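## Task

Take plate E01 out of the block of thermal cycler TC1 and set it down at tray place P5, lying flat within that place's locators, oriented so its well A1 is at the place's corner marked A1. The tray and both cyclers are loose: each must finish at its starting position and heading. TC2 is mid-run and must still be running that same run at the end. Neither cycler's lid may end in a different state than it began. Finish with the gripper released and withdrawn from the plate.

## Robot and tools

ROBOT. One six-joint arm (Doosan M1013) carrying a Robotiq 2F-140 two-finger gripper, with a camera on the wrist. Two fixed head cameras view the bench: cam_head_left and cam_head_right (504x504 each); cam_wrist is a fisheye (616x616). There is only one arm, so every command describes just this one gripper.

FRAME. All poses use the scene frame: origin on the table surface right under the arm's base, +z upward, +y toward the left when facing along +x. Distances are metres; orientation is a quaternion written w first. In the gripper's own axes the fingers extend along +z and close along y. end_effector_position is the spot between the pads when shut; closed fingertips stick out about 33 mm past it (about 9 mm when wide open), and closing pushes the tips roughly 24 mm farther out, so keep that margin above any surface.

ROW. Every motion command is a row of 10 numbers: x, y, z, qw, qx, qy, qz, position, force_limit, speed. The first seven are an absolute pose target (position in metres, unit quaternion) in the scene frame, not an offset. The last three control the fingers and each lies in [-1, 1]: position +1 = fully open (140 mm), about -0.8 = pads touching, -1 = squeeze until blocked; force_limit roughly 14 N at -1, 60 N at 0, 107 N at +1; speed of the finger gap roughly 30, 140, 250 mm/s at -1, 0, +1. Repeat the desired quaternion in every row rather than copying a drifted reported one.

TOOLS.
- execute_actions: {"actions": [...], "pictures": bool}. The list holds zero or one item. Empty list = just read the state. {"rows": [[10 numbers], ...], "steps": n} plays up to 15 rows, one per 1/30 s step, n at most 15 (default 15); if rows run out the final row is held. {"steps": n} alone is a wait of up to 300 steps measured from the previous result, reply time included. A target more than 0.6 m from the last reported position along any gripper axis is refused, and nothing is sent.
- move: {"target": one row, "speed": m/s from 0.002 to 0.5, default 0.25; rotation capped at twice that in rad/s}. Drives the gripper in a straight line toward the pose over 0.5 to 10 s (cut off at 10 s). It does not avoid obstacles; faster motion means harder impacts, and aiming past a contact presses harder. The arm is stiff, so even a small overshoot into something solid can trigger a fault. Finger values are sent at the start. The result adds a move: line: done, off_target, moving, held or fault, plus limits such as paced (pose clipped) or held (some steps blocked; afterwards the arm may jump faster than requested), and the distance to target.
- wait: {"seconds": 0 to 10}; sends nothing new.
- zoom_image: {"camera": name, "region": [x0, y0, x1, y1]} in that camera's pixels, top-left origin, at most 504x504.
- read_manual: {"section": "licences"}; only licence texts.
- finished_scene: {"scene": 1 or 2}; ends and grades the current scene, irreversible.

MOTION LIMITS. Each step, the commanded pose is trimmed to within 70 mm and 16 degrees of the measured pose; position wins over orientation if both cannot be met. After an action ends the arm keeps going only to the last trimmed pose, so check the reported pose and send the remainder. The simulation keeps running while you think or write.

RESULTS. A state line gives pose, linear and angular velocities, joint positions and joint torques. object_status: 0 moving, 1 blocked while opening, 2 blocked while closing (a grip), 3 reached target or pads met (thin items may still be held). Confirm 2 after closing with -1. To squeeze harder, raise force_limit and nudge position (for example -1 to -0.98). position_measured is in counts: 3 open, 230 pads together. "pose unreachable" means the clearance check altered or blocked a command; HELD marks affected steps. "Hand target" shows where the controller is heading. MOTOR HOT warns of heating from holding loads.

FAULTS. An outside force of 144 N anywhere on arm, tool or load, or a joint torque at its load limit (waist 319, shoulder 319, elbow 150, wrist joints 42.3 N m), freezes the arm for 10 s and drops the rest of the call; overheating applies the brakes too.

SCENE HINTS. TC1 is the cycler whose lid is open; a plate can stick in its block, so lift carefully. On a labelled plate, A1 sits at the labelled short end, in the corner opposite the labelled long side. Tray places come in rows of three running along the bench edge nearest the arm, first row at that edge, numbers increasing away from the arm; each place's A1 mark is at its end toward the bench edge. Held parts may get brief tugs. Avoid drops, slams, hard pushes, shoving the tray or cyclers, touching TC2's controls or lids, and knocking anything off the table.

Each tool is called after "Emit:" by a JSON object that holds its "op" and its "data", one argument or row to a line.

## Session

Emit:
{"op": "execute_actions", "data": {
  "actions": []
}}

Scene clock: 0.00 s of 7200.00 s.
end_effector_position=(+0.5133, +0.7249, +0.1256) position_measured=3 object_status=3 end_effector_quat_wxyz=(-0.051, -0.122, +0.848, -0.513) end_effector_velocity=(+0.000, -0.000, -0.002) end_effector_angular_velocity=(-0.002, +0.004, +0.002)
Joint positions: [ 1.067  1.241  0.537 -0.62   2.274 -0.954]
Joint velocities: [ 0.     0.002 -0.    -0.001  0.    -0.004]
Joint torques (N m, as the joint torque sensors report them, + toward a larger angle): no reading
Hand target: +0.513, +0.725, +0.126; -0.051, -0.122, +0.848, -0.513
camera_calibration (this result's frames):
cam_wrist: T_world_to_cam=[[-0.249373, 0.401885, -0.88108, -0.0459068], [0.864441, 0.502497, -0.0154606, -0.799087], [0.436527, -0.765496, -0.472715, 0.568072], [0, 0, 0, 1]] pos_world=[0.431337, 0.854845, 0.215734]

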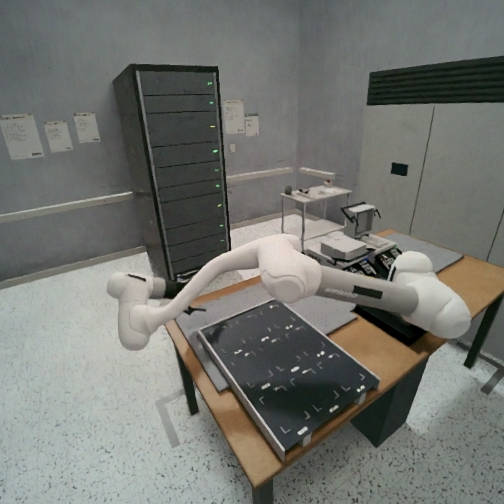

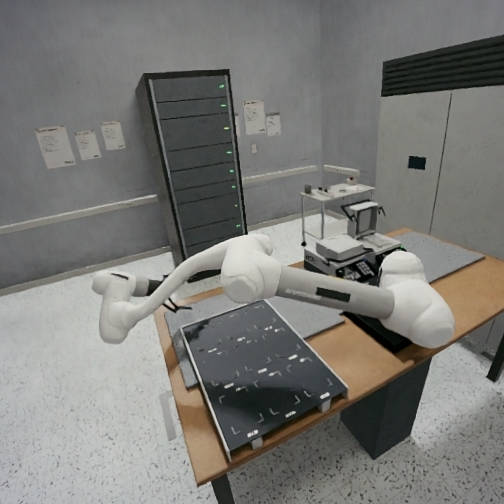

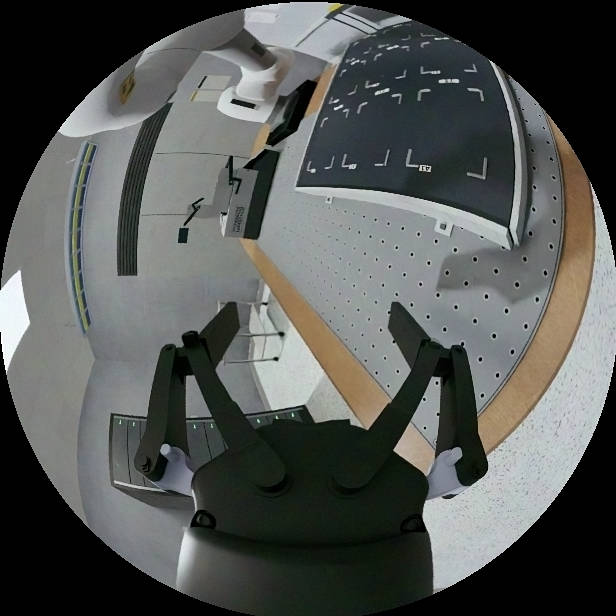

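Emit:
{"op": "move", "data": {
  "target": [0.50,0.45,0.45,0,0,1,0,0.55,0,0],
  "speed": 0.25
}}

Emit:
{"op": "move", "data": {
  "target": [0.45,0.0,0.52,0,0,1,0,0.55,0,0],
  "speed": 0.3
}}

Emit:
{"op": "move", "data": {
  "target": [0.33,-0.30,0.50,0,0,1,0,0.55,0,0],
  "speed": 0.3
}}

Scene clock: 9.30 s of 7200.00 s.
end_effector_position=(+0.4999, +0.4501, +0.4502) position_measured=59 object_status=3 end_effector_quat_wxyz=(-0.000, -0.000, +1.000, -0.000) end_effector_velocity=(+0.001, +0.000, +0.001) end_effector_angular_velocity=(+0.002, -0.000, +0.001)
Joint positions: [ 0.656  0.186  1.431  0.011  1.527 -0.902]
Joint velocities: [-0.001  0.    -0.002  0.001 -0.    -0.002]
Joint torques (N m, as the joint torque sensors report them, + toward a larger angle): [ -0.44 -59.51 -42.78   3.9    0.13   0.38]
Hand target: +0.500, +0.450, +0.450; -0.000, -0.000, +1.000, -0.000
Off the commanded pose: 0.000 m, 0 deg.
After step 90, 3.67 s passed at rest.
move: done
camera_calibration (this result's frames):
cam_wrist: T_world_to_cam=[[0.0071303, 0.998796, -0.0485396, -0.424483], [0.91515, 0.0130471, 0.402902, -0.637833], [0.40305, -0.0472938, -0.913955, 0.409171], [0, 0, 0, 1]] pos_world=[0.421823, 0.451645, 0.610344]

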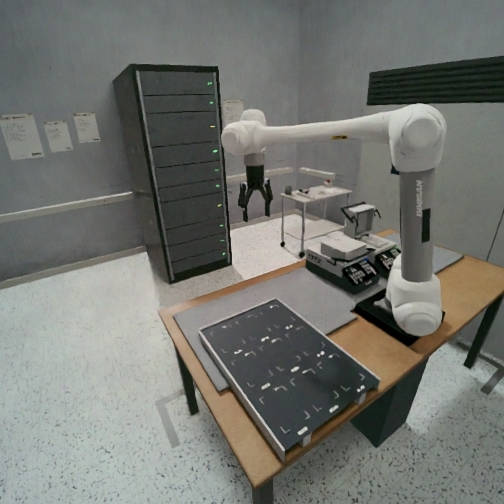

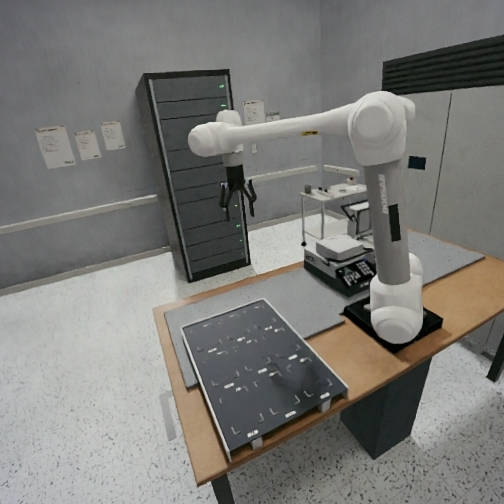

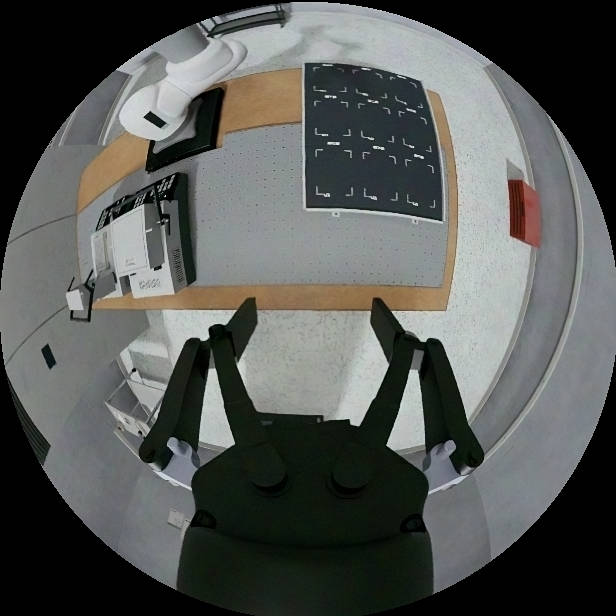

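Scene clock: 11.30 s of 7200.00 s.
end_effector_position=(+0.4499, +0.0001, +0.5199) position_measured=59 object_status=3 end_effector_quat_wxyz=(+0.001, -0.000, +1.000, -0.000) end_effector_velocity=(-0.000, -0.000, -0.001) end_effector_angular_velocity=(+0.001, +0.002, -0.000)
Joint positions: [-0.101 -0.166  1.668  0.006  1.648 -1.658]
Joint velocities: [-0.001  0.001  0.001  0.001  0.    -0.001]
Joint torques (N m, as the joint torque sensors report them, + toward a larger angle): [  0.62 -24.09 -42.76   3.48   0.08  -0.09]
Hand target: +0.450, +0.000, +0.520; +0.001, -0.000, +1.000, -0.000
Off the commanded pose: 0.000 m, 0 deg.
move: done
camera_calibration (this result's frames):
cam_wrist: T_world_to_cam=[[0.00722295, 0.998774, -0.0489761, 0.028886], [0.914417, 0.0132251, 0.404558, -0.614782], [0.404709, -0.0477067, -0.9132, 0.47061], [0, 0, 0, 1]] pos_world=[0.371498, 0.00173118, 0.67989]

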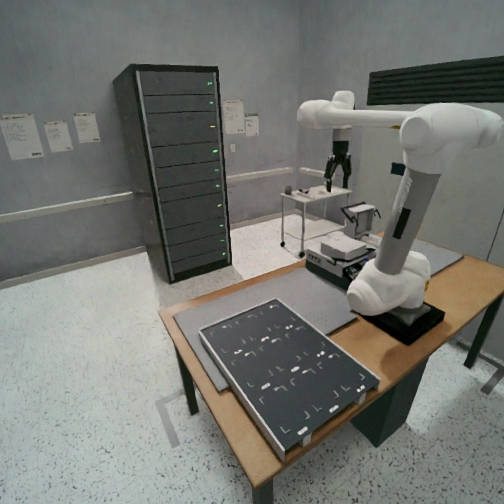

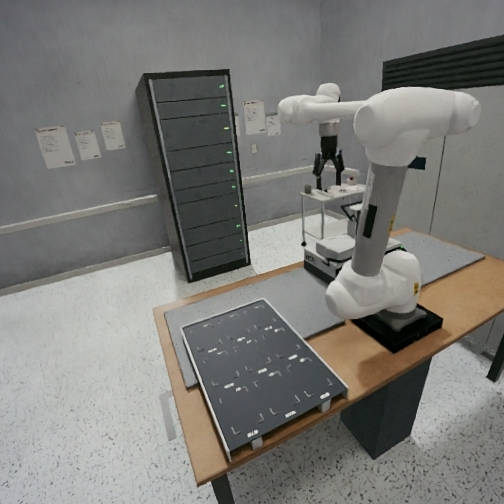

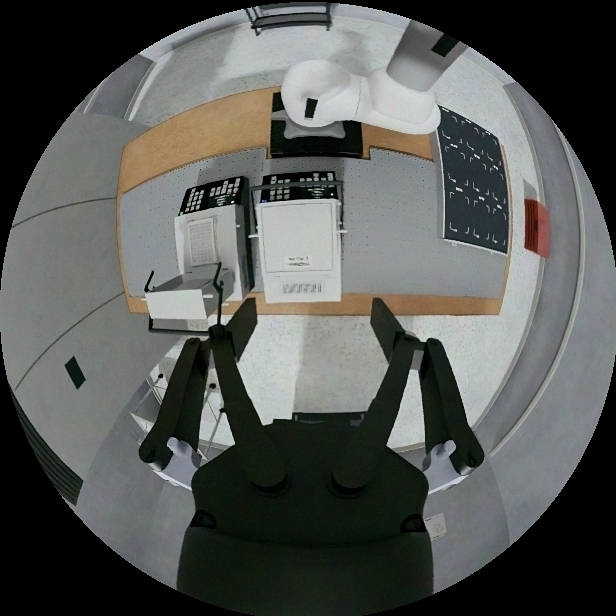

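Scene clock: 12.83 s of 7200.00 s.
end_effector_position=(+0.3301, -0.3000, +0.5000) position_measured=59 object_status=3 end_effector_quat_wxyz=(+0.000, +0.000, +1.000, -0.001) end_effector_velocity=(+0.000, -0.001, -0.000) end_effector_angular_velocity=(-0.000, +0.001, +0.002)
Joint positions: [-0.826 -0.171  1.709 -0.002  1.613 -2.383]
Joint velocities: [-0.001  0.001 -0.001 -0.001 -0.    -0.002]
Joint torques (N m, as the joint torque sensors report them, + toward a larger angle): [  0.32 -22.35 -43.67   3.88   0.09   0.01]
Hand target: +0.330, -0.300, +0.500; +0.000, +0.000, +1.000, -0.001
Off the commanded pose: 0.000 m, 0 deg.
move: done
camera_calibration (this result's frames):
cam_wrist: T_world_to_cam=[[0.00737707, 0.998744, -0.0495553, 0.328746], [0.91474, 0.0132803, 0.403825, -0.492999], [0.403976, -0.0483093, -0.913493, 0.486792], [0, 0, 0, 1]] pos_world=[0.251888, -0.29827, 0.660058]

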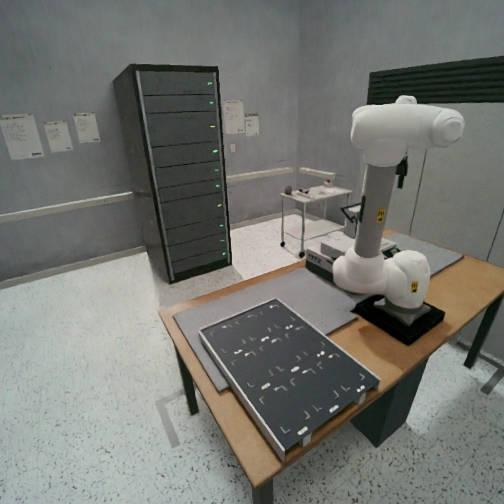

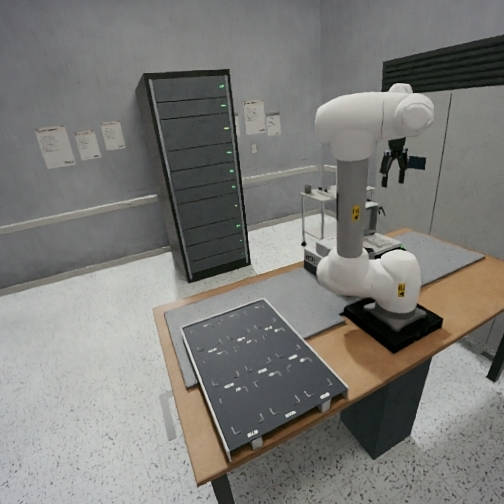

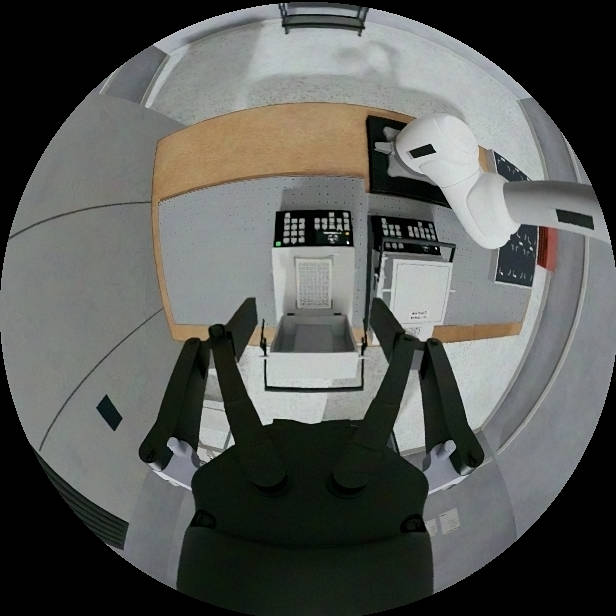

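Emit:
{"op": "move", "data": {
  "target": [0.35,-0.31,0.28,0,0,1,0,0.55,0,0],
  "speed": 0.2
}}

Emit:
{"op": "zoom_image", "data": {
  "camera": "cam_wrist",
  "region": [220, 170, 400, 370]
}}

Scene clock: 18.30 s of 7200.00 s.
end_effector_position=(+0.3503, -0.3104, +0.2800) position_measured=59 object_status=3 end_effector_quat_wxyz=(-0.000, +0.000, +1.000, -0.000) end_effector_velocity=(-0.000, +0.001, -0.001) end_effector_angular_velocity=(+0.001, +0.002, +0.002)
Joint positions: [-0.811 -0.073  2.028 -0.001  1.198 -2.367]
Joint velocities: [ 0.001  0.001  0.002 -0.    -0.001 -0.001]
Joint torques (N m, as the joint torque sensors report them, + toward a larger angle): [  0.33 -30.72 -39.01   3.41   0.22   0.21]
Hand target: +0.350, -0.310, +0.280; -0.000, +0.000, +1.000, -0.000
Off the commanded pose: 0.001 m, 0 deg.
After step 90, 0.97 s passed at rest.
move: done
camera_calibration (this result's frames):
cam_wrist: T_world_to_cam=[[0.00786354, 0.998796, -0.0484323, 0.327569], [0.914922, 0.0123599, 0.403441, -0.422748], [0.403553, -0.0474842, -0.913723, 0.27762], [0, 0, 0, 1]] pos_world=[0.272171, -0.308767, 0.440086]

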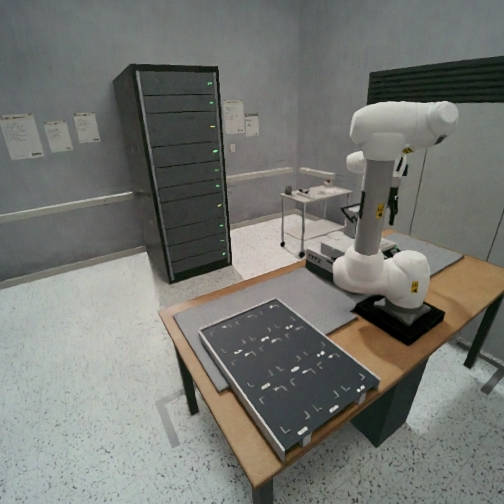

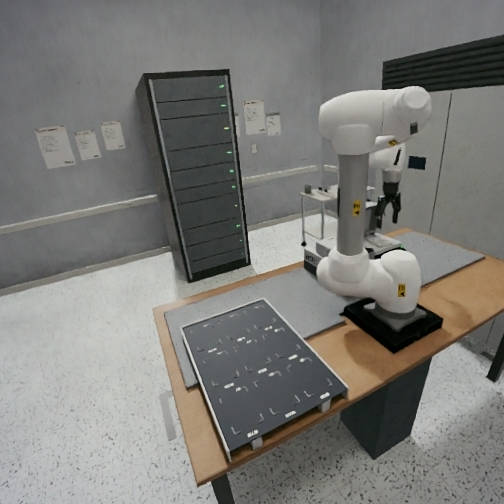

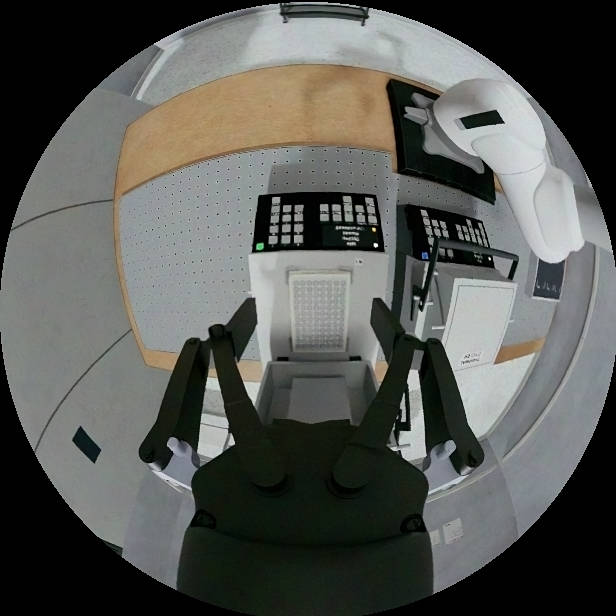

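Region (220, 170, 400, 370) of cam_wrist's 616x616 image, scaled by 2.520, with more detail than that image has; it fills the left 454 columns of this view, and the rest is white.

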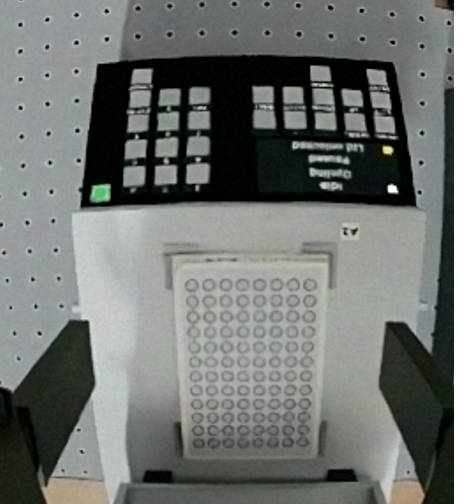

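Emit:
{"op": "move", "data": {
  "target": [0.4027,-0.3115,0.215,0,0,1,0,0.4,0,0],
  "speed": 0.1
}}

Emit:
{"op": "move", "data": {
  "target": [0.4027,-0.3115,0.1895,0,0,1,0,0.3,0,0],
  "speed": 0.025
}}

Emit:
{"op": "zoom_image", "data": {
  "camera": "cam_wrist",
  "region": [210, 200, 420, 430]
}}

Scene clock: 29.00 s of 7200.00 s.
end_effector_position=(+0.4027, -0.3116, +0.2150) position_measured=78 object_status=3 end_effector_quat_wxyz=(-0.000, +0.000, +1.000, +0.000) end_effector_velocity=(+0.000, -0.000, -0.001) end_effector_angular_velocity=(+0.000, +0.000, +0.001)
Joint positions: [-0.74   0.044  2.043 -0.001  1.066 -2.296]
Joint velocities: [-0.     0.002 -0.001 -0.    -0.001 -0.   ]
Joint torques (N m, as the joint torque sensors report them, + toward a larger angle): [ -0.9  -38.66 -37.99   3.15   0.35   0.12]
Hand target: +0.403, -0.312, +0.215; -0.000, +0.000, +1.000, +0.000
Off the commanded pose: 0.000 m, 0 deg.
After step 90, 6.53 s passed at rest.
move: done
camera_calibration (this result's frames):
cam_wrist: T_world_to_cam=[[0.00751881, 0.998809, -0.048217, 0.325262], [0.914946, 0.0125855, 0.40338, -0.444371], [0.403507, -0.0471489, -0.913761, 0.197107], [0, 0, 0, 1]] pos_world=[0.324595, -0.309989, 0.375042]

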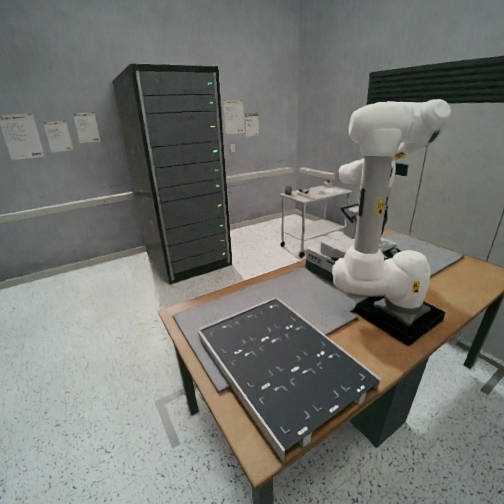

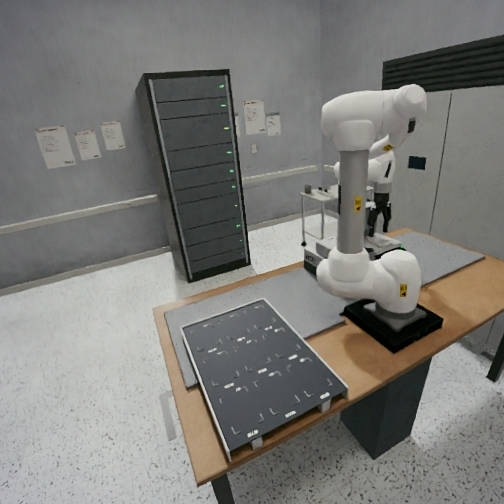

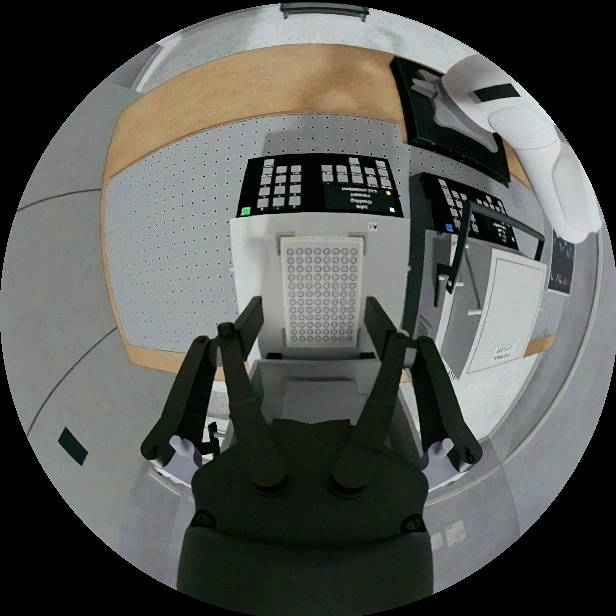

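Scene clock: 30.23 s of 7200.00 s.
end_effector_position=(+0.4027, -0.3116, +0.1895) position_measured=91 object_status=3 end_effector_quat_wxyz=(+0.000, +0.000, +1.000, -0.000) end_effector_velocity=(-0.000, +0.000, -0.001) end_effector_angular_velocity=(+0.000, -0.000, -0.002)
Joint positions: [-0.74   0.067  2.071 -0.001  1.014 -2.296]
Joint velocities: [-0.001 -0.     0.001  0.    -0.001  0.001]
Joint torques (N m, as the joint torque sensors report them, + toward a larger angle): [  0.11 -37.81 -35.83   3.03  -0.19   0.28]
Hand target: +0.403, -0.312, +0.189; -0.000, +0.000, +1.000, -0.000
Off the commanded pose: 0.000 m, 0 deg.
move: done
camera_calibration (this result's frames):
cam_wrist: T_world_to_cam=[[0.00741166, 0.9988, -0.0484091, 0.324119], [0.914915, 0.0127646, 0.403444, -0.434056], [0.403578, -0.0472804, -0.913723, 0.173797], [0, 0, 0, 1]] pos_world=[0.324582, -0.309972, 0.34961]

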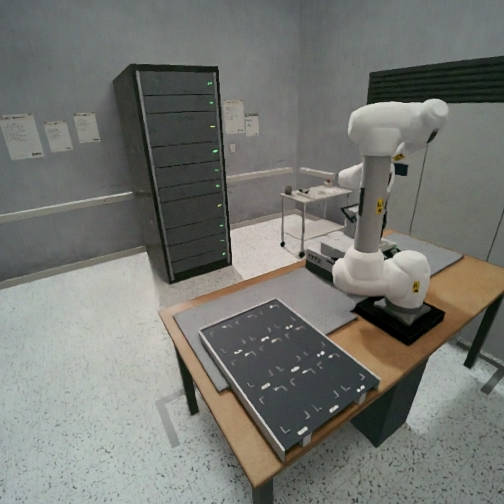

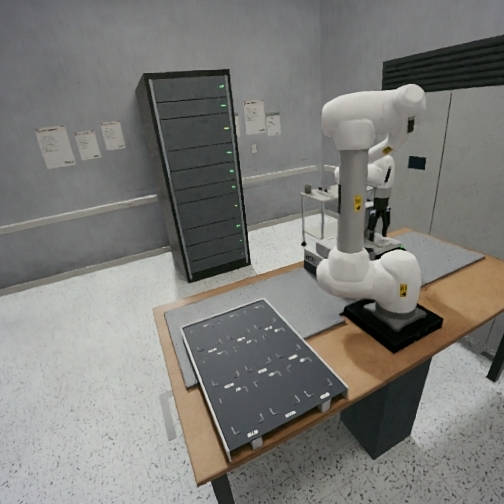

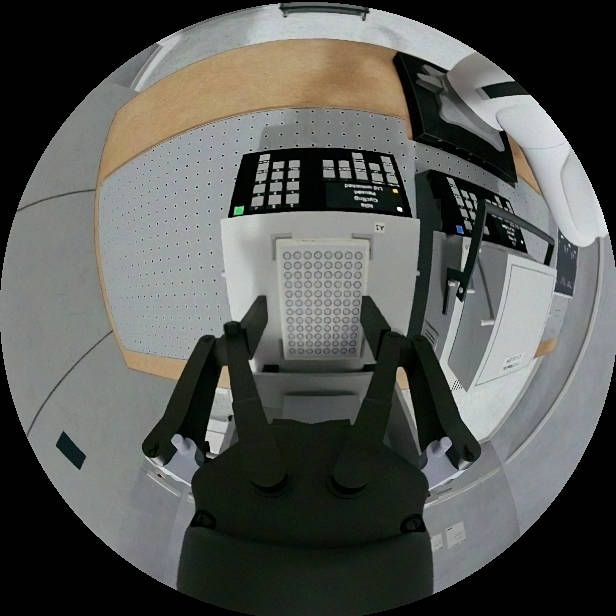

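Region (210, 200, 420, 430) of cam_wrist's 616x616 image, scaled by 2.191, with more detail than that image has; it fills the left 460 columns of this view, and the rest is white.

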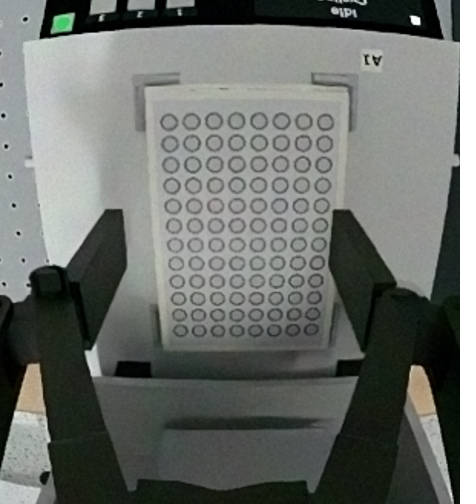

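Emit:
{"op": "move", "data": {
  "target": [0.4027,-0.3086,0.1895,0,0,1,0,0.3,0,0],
  "speed": 0.01
}}

Emit:
{"op": "zoom_image", "data": {
  "camera": "cam_wrist",
  "region": [210, 200, 420, 430]
}}

Scene clock: 34.17 s of 7200.00 s.
end_effector_position=(+0.4027, -0.3086, +0.1895) position_measured=91 object_status=3 end_effector_quat_wxyz=(-0.000, -0.000, +1.000, +0.000) end_effector_velocity=(-0.000, +0.000, +0.001) end_effector_angular_velocity=(-0.001, -0.001, +0.001)
Joint positions: [-0.736  0.065  2.074 -0.001  1.014 -2.292]
Joint velocities: [-0.    -0.002  0.     0.    -0.    -0.001]
Joint torques (N m, as the joint torque sensors report them, + toward a larger angle): [ -0.58 -38.7  -36.39   3.1    0.35   0.36]
Hand target: +0.403, -0.309, +0.189; -0.000, +0.000, +1.000, +0.000
Off the commanded pose: 0.000 m, 0 deg.
After step 90, 0.23 s passed at rest.
move: done
camera_calibration (this result's frames):
cam_wrist: T_world_to_cam=[[0.00735334, 0.998804, -0.0483361, 0.321176], [0.91492, 0.0127879, 0.403433, -0.434031], [0.403568, -0.0471902, -0.913732, 0.173954], [0, 0, 0, 1]] pos_world=[0.32454, -0.307033, 0.349574]

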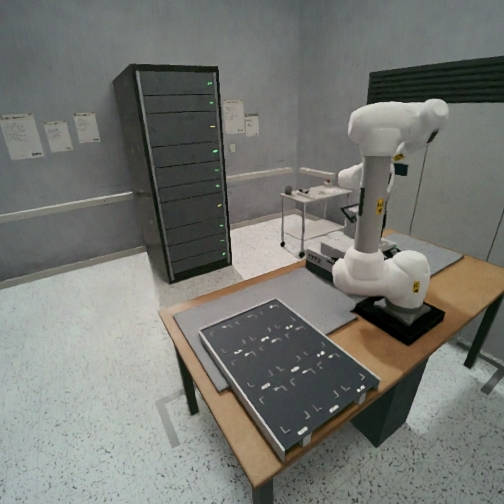

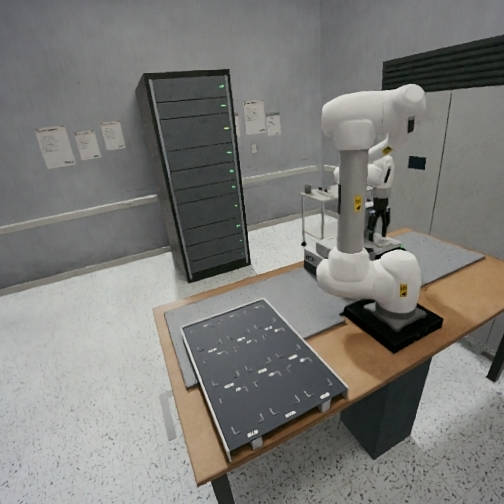

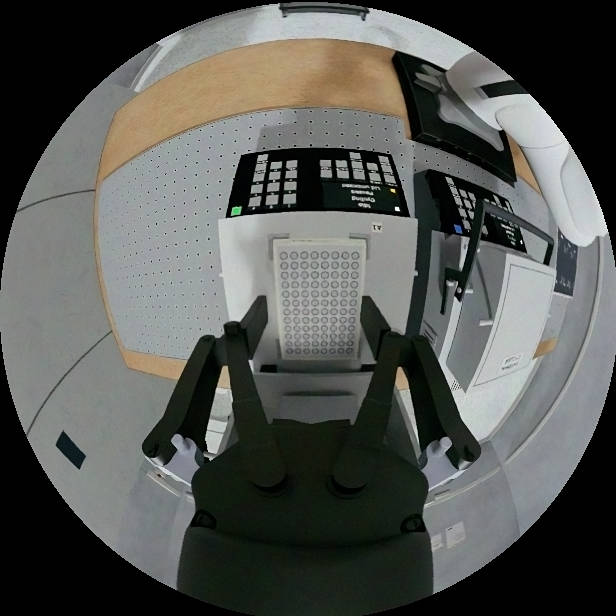

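Region (210, 200, 420, 430) of cam_wrist's 616x616 image, scaled by 2.191, with more detail than that image has; it fills the left 460 columns of this view, and the rest is white.

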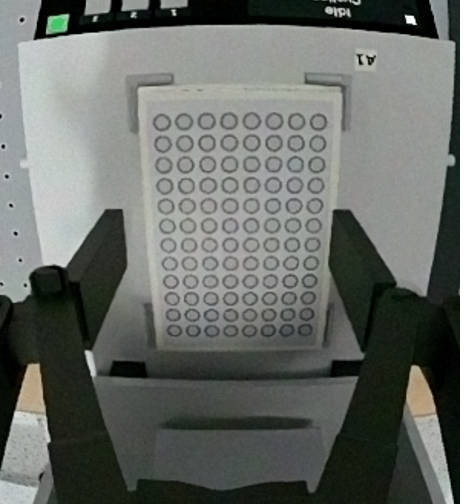

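Emit:
{"op": "execute_actions", "data": {
  "actions": [
    {"rows":[[0.4027,-0.3086,0.189,0,0,1,0,-1,-0.5,-0.9]],"steps":15}
  ],
  "pictures": false
}}

Emit:
{"op": "execute_actions", "data": {
  "actions": [
    {"steps":15}
  ],
  "pictures": false
}}

Scene clock: 38.87 s of 7200.00 s.
end_effector_position=(+0.4028, -0.3085, +0.1891) position_measured=107 object_status=2 end_effector_quat_wxyz=(+0.000, -0.000, +1.000, +0.000) end_effector_velocity=(+0.000, -0.001, -0.000) end_effector_angular_velocity=(-0.000, +0.000, +0.001)
Joint positions: [-0.735  0.065  2.074 -0.     1.013 -2.292]
Joint velocities: [-0.     0.002 -0.001 -0.001 -0.001 -0.001]
Joint torques (N m, as the joint torque sensors report them, + toward a larger angle): [-25.61   0.13 -27.93 -12.8  -19.77   0.38]
Hand target: +0.403, -0.309, +0.189; -0.000, +0.000, +1.000, -0.000
Off the commanded pose: 0.000 m, 0 deg.
Steps of this call (steps 1 to 90: nothing new was sent; then 1.20 s passed at rest; steps 91 to 105: all 15 steps of this action). Readings (end_effector_position | what the end effector reports):
91: (+0.4027, -0.3086, +0.1895) | position_measured=91 object_status=0
92: (+0.4027, -0.3085, +0.1894) | position_measured=93 object_status=0
94: (+0.4027, -0.3084, +0.1893) | position_measured=97 object_status=0
98: (+0.4028, -0.3083, +0.1893) | position_measured=106 object_status=0
105: the state above

Scene clock: 39.37 s of 7200.00 s.
end_effector_position=(+0.4027, -0.3086, +0.1890) position_measured=107 object_status=2 end_effector_quat_wxyz=(+0.000, -0.000, +1.000, -0.000) end_effector_velocity=(-0.000, -0.000, -0.001) end_effector_angular_velocity=(+0.001, +0.001, +0.000)
Joint positions: [-0.736  0.065  2.074 -0.001  1.013 -2.292]
Joint velocities: [-0.     0.001 -0.    -0.     0.    -0.001]
Joint torques (N m, as the joint torque sensors report them, + toward a larger angle): [-27.09  -0.97 -27.03 -13.72 -20.12   0.38]
Hand target: +0.403, -0.309, +0.189; -0.000, +0.000, +1.000, -0.000
Off the commanded pose: 0.000 m, 0 deg.
Steps of this call (steps 1 to 15: nothing new was sent). Readings (end_effector_position | what the end effector reports):
1: (+0.4028, -0.3085, +0.1891) | position_measured=107 object_status=2
2: (+0.4028, -0.3085, +0.1890) | position_measured=107 object_status=2
4: (+0.4028, -0.3086, +0.1890) | position_measured=107 object_status=2
8: (+0.4027, -0.3086, +0.1890) | position_measured=107 object_status=2
15: the state above

Emit:
{"op": "execute_actions", "data": {
  "actions": [
    {"rows":[[0.4027,-0.3078,0.189,0,0,1,0,-1,-0.5,-0.9],[0.4027,-0.3074,0.189,0,0,1,0,-1,-0.5,-0.9],[0.4027,-0.3070,0.189,0,0,1,0,-1,-0.5,-0.9]],"steps":15}
  ],
  "pictures": false
}}

Scene clock: 44.90 s of 7200.00 s.
end_effector_position=(+0.4027, -0.3070, +0.1890) position_measured=109 object_status=2 end_effector_quat_wxyz=(+0.000, +0.000, +1.000, -0.000) end_effector_velocity=(-0.000, +0.000, +0.000) end_effector_angular_velocity=(-0.000, -0.000, -0.000)
Joint positions: [-0.733  0.064  2.076 -0.001  1.013 -2.29 ]
Joint velocities: [ 0.    -0.001  0.    -0.     0.     0.001]
Joint torques (N m, as the joint torque sensors report them, + toward a larger angle): [-21.07   3.8  -18.59 -10.69 -17.16   0.43]
Hand target: +0.403, -0.307, +0.189; -0.000, +0.000, +1.000, +0.000
Off the commanded pose: 0.000 m, 0 deg.
Steps of this call (steps 1 to 90: nothing new was sent; then 2.03 s passed at rest; steps 91 to 105: all 15 steps of this action). Readings (end_effector_position | what the end effector reports):
91: (+0.4027, -0.3086, +0.1890) | position_measured=107 object_status=2
92: (+0.4027, -0.3083, +0.1888) | position_measured=107 object_status=2
94: (+0.4027, -0.3077, +0.1889) | position_measured=107 object_status=2
98: (+0.4027, -0.3072, +0.1890) | position_measured=109 object_status=2
105: the state above

Emit:
{"op": "execute_actions", "data": {
  "actions": [
    {"rows":[[0.4027,-0.3070,0.190,0,0,1,0,0.2,0,-0.5]],"steps":15}
  ]
}}

Emit:
{"op": "zoom_image", "data": {
  "camera": "cam_wrist",
  "region": [240, 230, 400, 390]
}}

Scene clock: 48.87 s of 7200.00 s.
end_effector_position=(+0.4027, -0.3070, +0.1900) position_measured=104 object_status=3 end_effector_quat_wxyz=(-0.000, -0.000, +1.000, +0.000) end_effector_velocity=(+0.001, -0.000, +0.001) end_effector_angular_velocity=(-0.001, -0.002, +0.002)
Joint positions: [-0.733  0.063  2.075 -0.001  1.015 -2.29 ]
Joint velocities: [ 0.    -0.001 -0.001  0.     0.    -0.002]
Joint torques (N m, as the joint torque sensors report them, + toward a larger angle): [-11.02 -23.1  -31.52  -3.32  -6.75   0.43]
Hand target: +0.403, -0.307, +0.190; +0.000, -0.000, +1.000, +0.000
Off the commanded pose: 0.000 m, 0 deg.
Steps of this call (steps 1 to 90: nothing new was sent; then 0.47 s passed at rest; steps 91 to 105: all 15 steps of this action). Readings (end_effector_position | what the end effector reports):
91: (+0.4026, -0.3070, +0.1890) | position_measured=109 object_status=0
92: (+0.4026, -0.3070, +0.1892) | position_measured=110 object_status=0
94: (+0.4026, -0.3070, +0.1896) | position_measured=104 object_status=0
98: (+0.4026, -0.3070, +0.1898) | position_measured=104 object_status=0
105: the state above
camera_calibration (this result's frames):
cam_wrist: T_world_to_cam=[[0.00734297, 0.998805, -0.048318, 0.319581], [0.914946, 0.0127871, 0.403375, -0.434211], [0.403511, -0.0471703, -0.913758, 0.174506], [0, 0, 0, 1]] pos_world=[0.324517, -0.305415, 0.350048]

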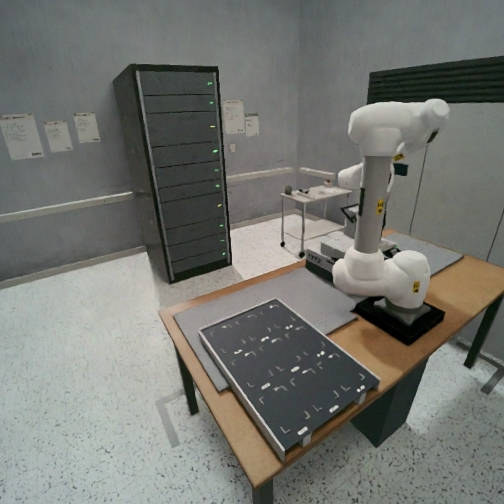

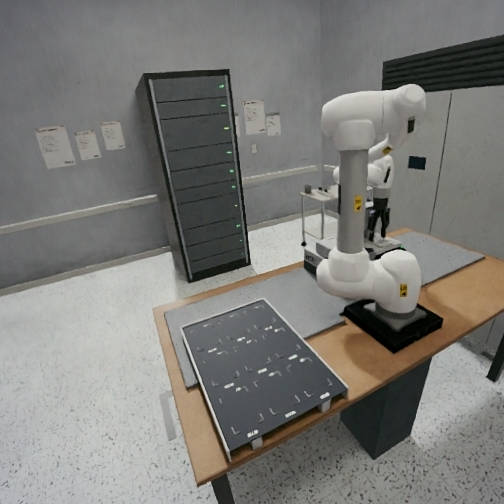

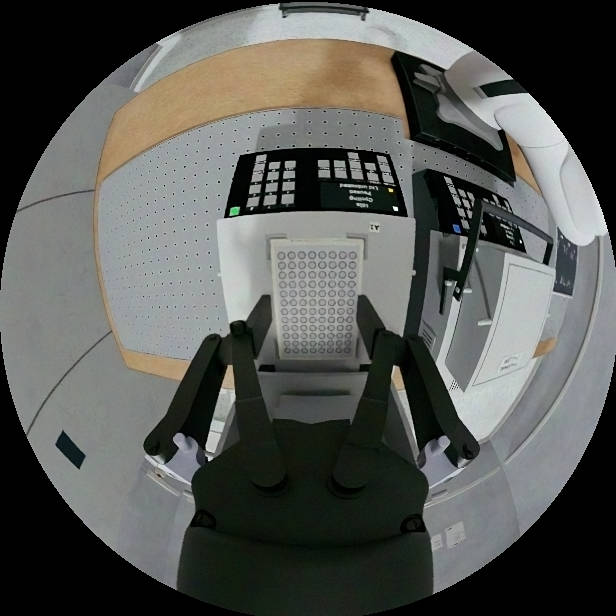

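Region (240, 230, 400, 390) of cam_wrist's 616x616 image, scaled by 3.150, with more detail than that image has.

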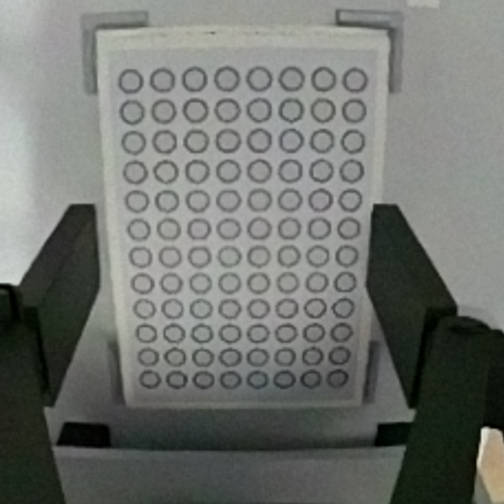

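Emit:
{"op": "execute_actions", "data": {
  "actions": [
    {"rows":[[0.4027,-0.3060,0.190,0,0,1,0,0.2,0,-0.5],[0.4027,-0.3055,0.190,0,0,1,0,0.2,0,-0.5],[0.4027,-0.3050,0.190,0,0,1,0,0.2,0,-0.5]],"steps":15}
  ]
}}

Emit:
{"op": "zoom_image", "data": {
  "camera": "cam_wrist",
  "region": [240, 230, 400, 390]
}}

Scene clock: 54.93 s of 7200.00 s.
end_effector_position=(+0.4027, -0.3051, +0.1900) position_measured=104 object_status=3 end_effector_quat_wxyz=(+0.000, -0.000, +1.000, -0.000) end_effector_velocity=(-0.001, +0.001, -0.001) end_effector_angular_velocity=(+0.002, +0.002, +0.002)
Joint positions: [-0.73   0.061  2.077 -0.001  1.015 -2.287]
Joint velocities: [ 0.     0.     0.002  0.     0.001 -0.002]
Joint torques (N m, as the joint torque sensors report them, + toward a larger angle): [  0.97 -27.52 -24.72   3.35  -0.6    0.3 ]
Hand target: +0.403, -0.305, +0.190; +0.000, -0.000, +1.000, +0.000
Off the commanded pose: 0.000 m, 0 deg.
Steps of this call (steps 1 to 90: nothing new was sent; then 2.57 s passed at rest; steps 91 to 105: all 15 steps of this action). Readings (end_effector_position | what the end effector reports):
91: (+0.4027, -0.3070, +0.1901) | position_measured=104 object_status=3
92: (+0.4028, -0.3067, +0.1902) | position_measured=104 object_status=3
94: (+0.4028, -0.3058, +0.1901) | position_measured=104 object_status=3
98: (+0.4028, -0.3052, +0.1901) | position_measured=104 object_status=3
105: the state above
camera_calibration (this result's frames):
cam_wrist: T_world_to_cam=[[0.00733853, 0.998797, -0.0484805, 0.317697], [0.914898, 0.0128623, 0.403479, -0.434281], [0.403618, -0.0473157, -0.913703, 0.174529], [0, 0, 0, 1]] pos_world=[0.324549, -0.303471, 0.350093]

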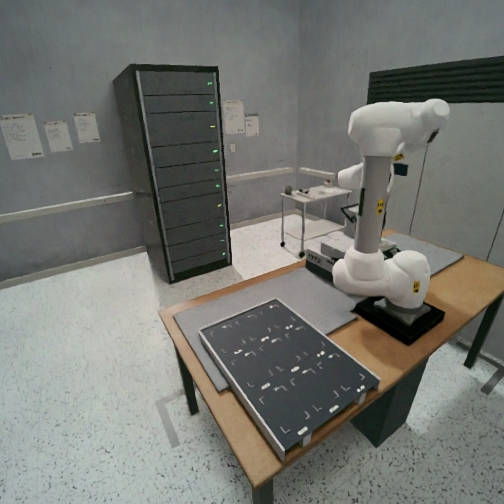

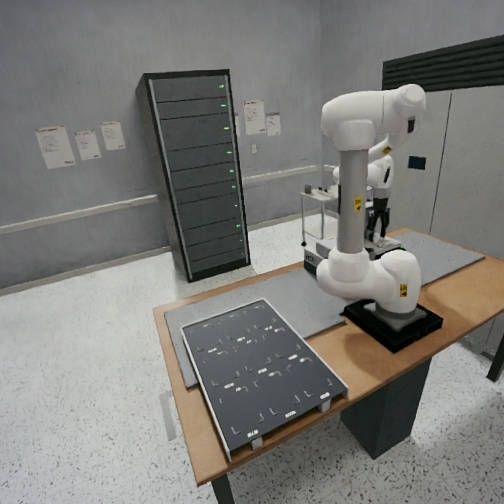

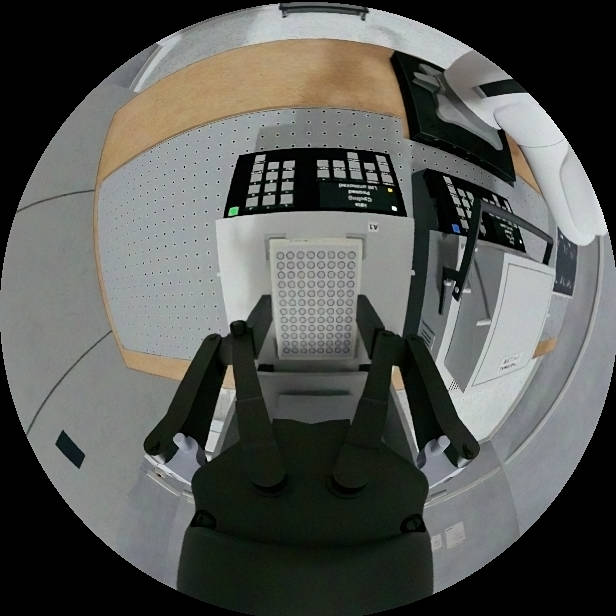

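Region (240, 230, 400, 390) of cam_wrist's 616x616 image, scaled by 3.150, with more detail than that image has.

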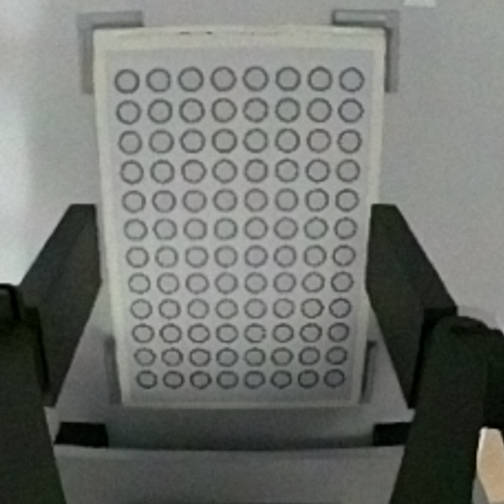

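Emit:
{"op": "execute_actions", "data": {
  "actions": [
    {"rows":[[0.4027,-0.3050,0.191,0,0,1,0,0.2,0,-0.5]],"steps":10}
  ],
  "pictures": false
}}

Emit:
{"op": "execute_actions", "data": {
  "actions": [
    {"rows":[[0.4027,-0.3050,0.192,0,0,1,0,0.2,0,-0.5]],"steps":10}
  ],
  "pictures": false
}}

Scene clock: 62.90 s of 7200.00 s.
end_effector_position=(+0.4026, -0.3049, +0.1909) position_measured=104 object_status=3 end_effector_quat_wxyz=(-0.000, -0.000, +1.000, +0.000) end_effector_velocity=(+0.000, -0.000, -0.001) end_effector_angular_velocity=(+0.001, +0.001, -0.001)
Joint positions: [-0.73   0.06   2.076 -0.     1.017 -2.287]
Joint velocities: [ 0.     0.002 -0.001  0.     0.     0.001]
Joint torques (N m, as the joint torque sensors report them, + toward a larger angle): [  1.47 -36.7  -35.2    3.4    0.53   0.25]
Hand target: +0.403, -0.305, +0.191; +0.000, -0.000, +1.000, +0.000
Off the commanded pose: 0.000 m, 0 deg.
Steps of this call (steps 1 to 90: nothing new was sent; then 4.63 s passed at rest; steps 91 to 100: all 10 steps of this action). Readings (end_effector_position | what the end effector reports):
91: (+0.4026, -0.3050, +0.1900) | position_measured=104 object_status=3
92: (+0.4025, -0.3049, +0.1903) | position_measured=104 object_status=3
94: (+0.4025, -0.3049, +0.1907) | position_measured=104 object_status=3
98: (+0.4026, -0.3049, +0.1909) | position_measured=104 object_status=3
100: the state above

Scene clock: 63.23 s of 7200.00 s.
end_effector_position=(+0.4027, -0.3050, +0.1920) position_measured=104 object_status=3 end_effector_quat_wxyz=(+0.000, +0.000, +1.000, +0.000) end_effector_velocity=(+0.001, -0.001, +0.001) end_effector_angular_velocity=(-0.001, -0.001, -0.001)
Joint positions: [-0.73   0.059  2.075 -0.     1.019 -2.287]
Joint velocities: [-0.     0.    -0.002  0.001  0.     0.   ]
Joint torques (N m, as the joint torque sensors report them, + toward a larger angle): [ -1.54 -38.47 -36.28   3.23   0.2    0.24]
Hand target: +0.403, -0.305, +0.192; +0.000, -0.000, +1.000, +0.000
Off the commanded pose: 0.000 m, 0 deg.
Steps of this call (steps 1 to 10: all 10 steps of this action). Readings (end_effector_position | what the end effector reports):
1: (+0.4026, -0.3049, +0.1910) | position_measured=104 object_status=3
2: (+0.4026, -0.3049, +0.1914) | position_measured=104 object_status=3
4: (+0.4027, -0.3050, +0.1918) | position_measured=104 object_status=3
8: (+0.4027, -0.3050, +0.1920) | position_measured=104 object_status=3
10: the state above

Emit:
{"op": "execute_actions", "data": {
  "actions": [
    {"rows":[[0.4027,-0.3065,0.1935,0,0,1,0,0.2,0,-0.5],[0.4027,-0.3065,0.1935,0,0,1,0,0.2,0,-0.5],[0.4027,-0.3065,0.1935,0,0,1,0,0.2,0,-0.5],[0.4027,-0.3065,0.1935,0,0,1,0,0.2,0,-0.5],[0.4027,-0.3065,0.1935,0,0,1,0,0.2,0,-0.5],[0.4027,-0.3065,0.1935,0,0,1,0,-1,-1,-1]],"steps":15}
  ],
  "pictures": false
}}

Emit:
{"op": "execute_actions", "data": {
  "actions": [
    {"steps":15}
  ]
}}

Emit:
{"op": "zoom_image", "data": {
  "camera": "cam_wrist",
  "region": [240, 230, 400, 390]
}}

Scene clock: 70.20 s of 7200.00 s.
end_effector_position=(+0.4027, -0.3065, +0.1935) position_measured=118 object_status=0 end_effector_quat_wxyz=(+0.000, -0.000, +1.000, -0.000) end_effector_velocity=(+0.001, -0.000, +0.001) end_effector_angular_velocity=(-0.001, -0.002, -0.000)
Joint positions: [-0.732  0.059  2.072 -0.001  1.022 -2.289]
Joint velocities: [ 0.    -0.001 -0.001  0.    -0.     0.   ]
Joint torques (N m, as the joint torque sensors report them, + toward a larger angle): [ -0.31 -38.57 -36.57   3.1    0.27   0.25]
Hand target: +0.403, -0.306, +0.194; +0.000, -0.000, +1.000, -0.000
Off the commanded pose: 0.000 m, 0 deg.
Steps of this call (steps 1 to 90: nothing new was sent; then 3.47 s passed at rest; steps 91 to 105: all 15 steps of this action). Readings (end_effector_position | what the end effector reports):
91: (+0.4027, -0.3051, +0.1921) | position_measured=104 object_status=3
92: (+0.4027, -0.3057, +0.1927) | position_measured=104 object_status=3
94: (+0.4027, -0.3063, +0.1933) | position_measured=104 object_status=3
98: (+0.4027, -0.3065, +0.1935) | position_measured=107 object_status=0
105: the state above

Scene clock: 70.70 s of 7200.00 s.
end_effector_position=(+0.4028, -0.3066, +0.1936) position_measured=130 object_status=2 end_effector_quat_wxyz=(+0.000, -0.000, +1.000, -0.000) end_effector_velocity=(-0.000, -0.001, +0.000) end_effector_angular_velocity=(-0.001, -0.001, -0.000)
Joint positions: [-0.732  0.059  2.072 -0.001  1.022 -2.289]
Joint velocities: [-0.001 -0.001 -0.    -0.    -0.001 -0.   ]
Joint torques (N m, as the joint torque sensors report them, + toward a larger angle): [ -4.89 -24.42 -30.77  -0.08  -4.67   0.41]
Hand target: +0.403, -0.306, +0.194; +0.000, -0.000, +1.000, -0.000
Off the commanded pose: 0.000 m, 0 deg.
Steps of this call (steps 1 to 15: nothing new was sent). Readings (end_effector_position | what the end effector reports):
1: (+0.4027, -0.3065, +0.1935) | position_measured=120 object_status=0
2: (+0.4027, -0.3065, +0.1935) | position_measured=121 object_status=0
4: (+0.4027, -0.3065, +0.1935) | position_measured=124 object_status=0
8: (+0.4027, -0.3065, +0.1936) | position_measured=130 object_status=0
15: the state above
camera_calibration (this result's frames):
cam_wrist: T_world_to_cam=[[0.00734972, 0.998796, -0.0485049, 0.319364], [0.914851, 0.0128675, 0.403587, -0.435757], [0.403725, -0.047341, -0.913655, 0.177685], [0, 0, 0, 1]] pos_world=[0.324569, -0.304961, 0.353699]

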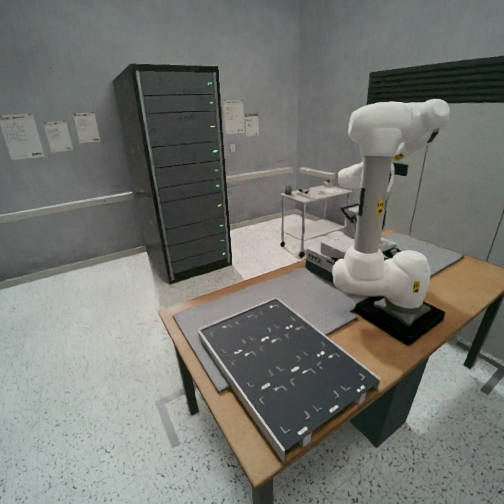

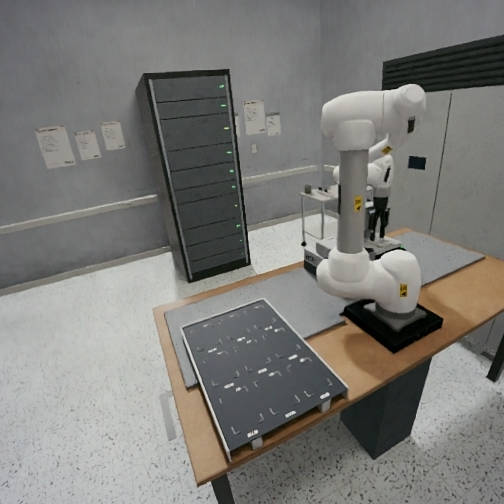

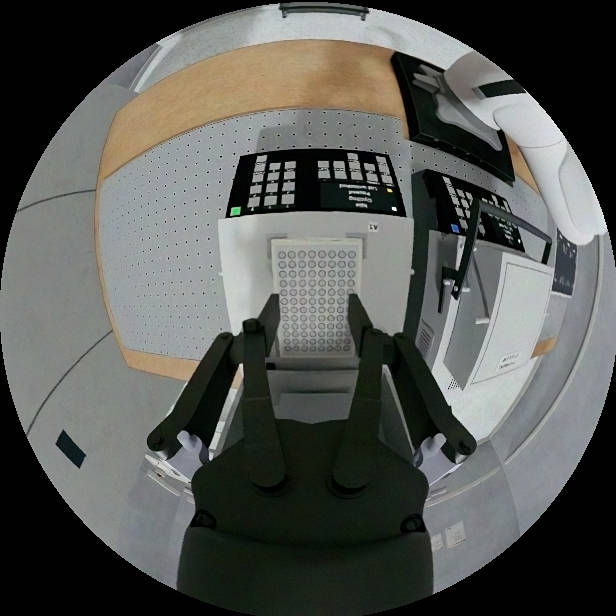

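Region (240, 230, 400, 390) of cam_wrist's 616x616 image, scaled by 3.150, with more detail than that image has.

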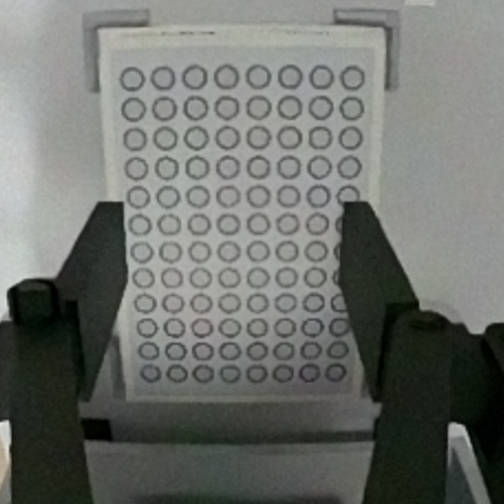

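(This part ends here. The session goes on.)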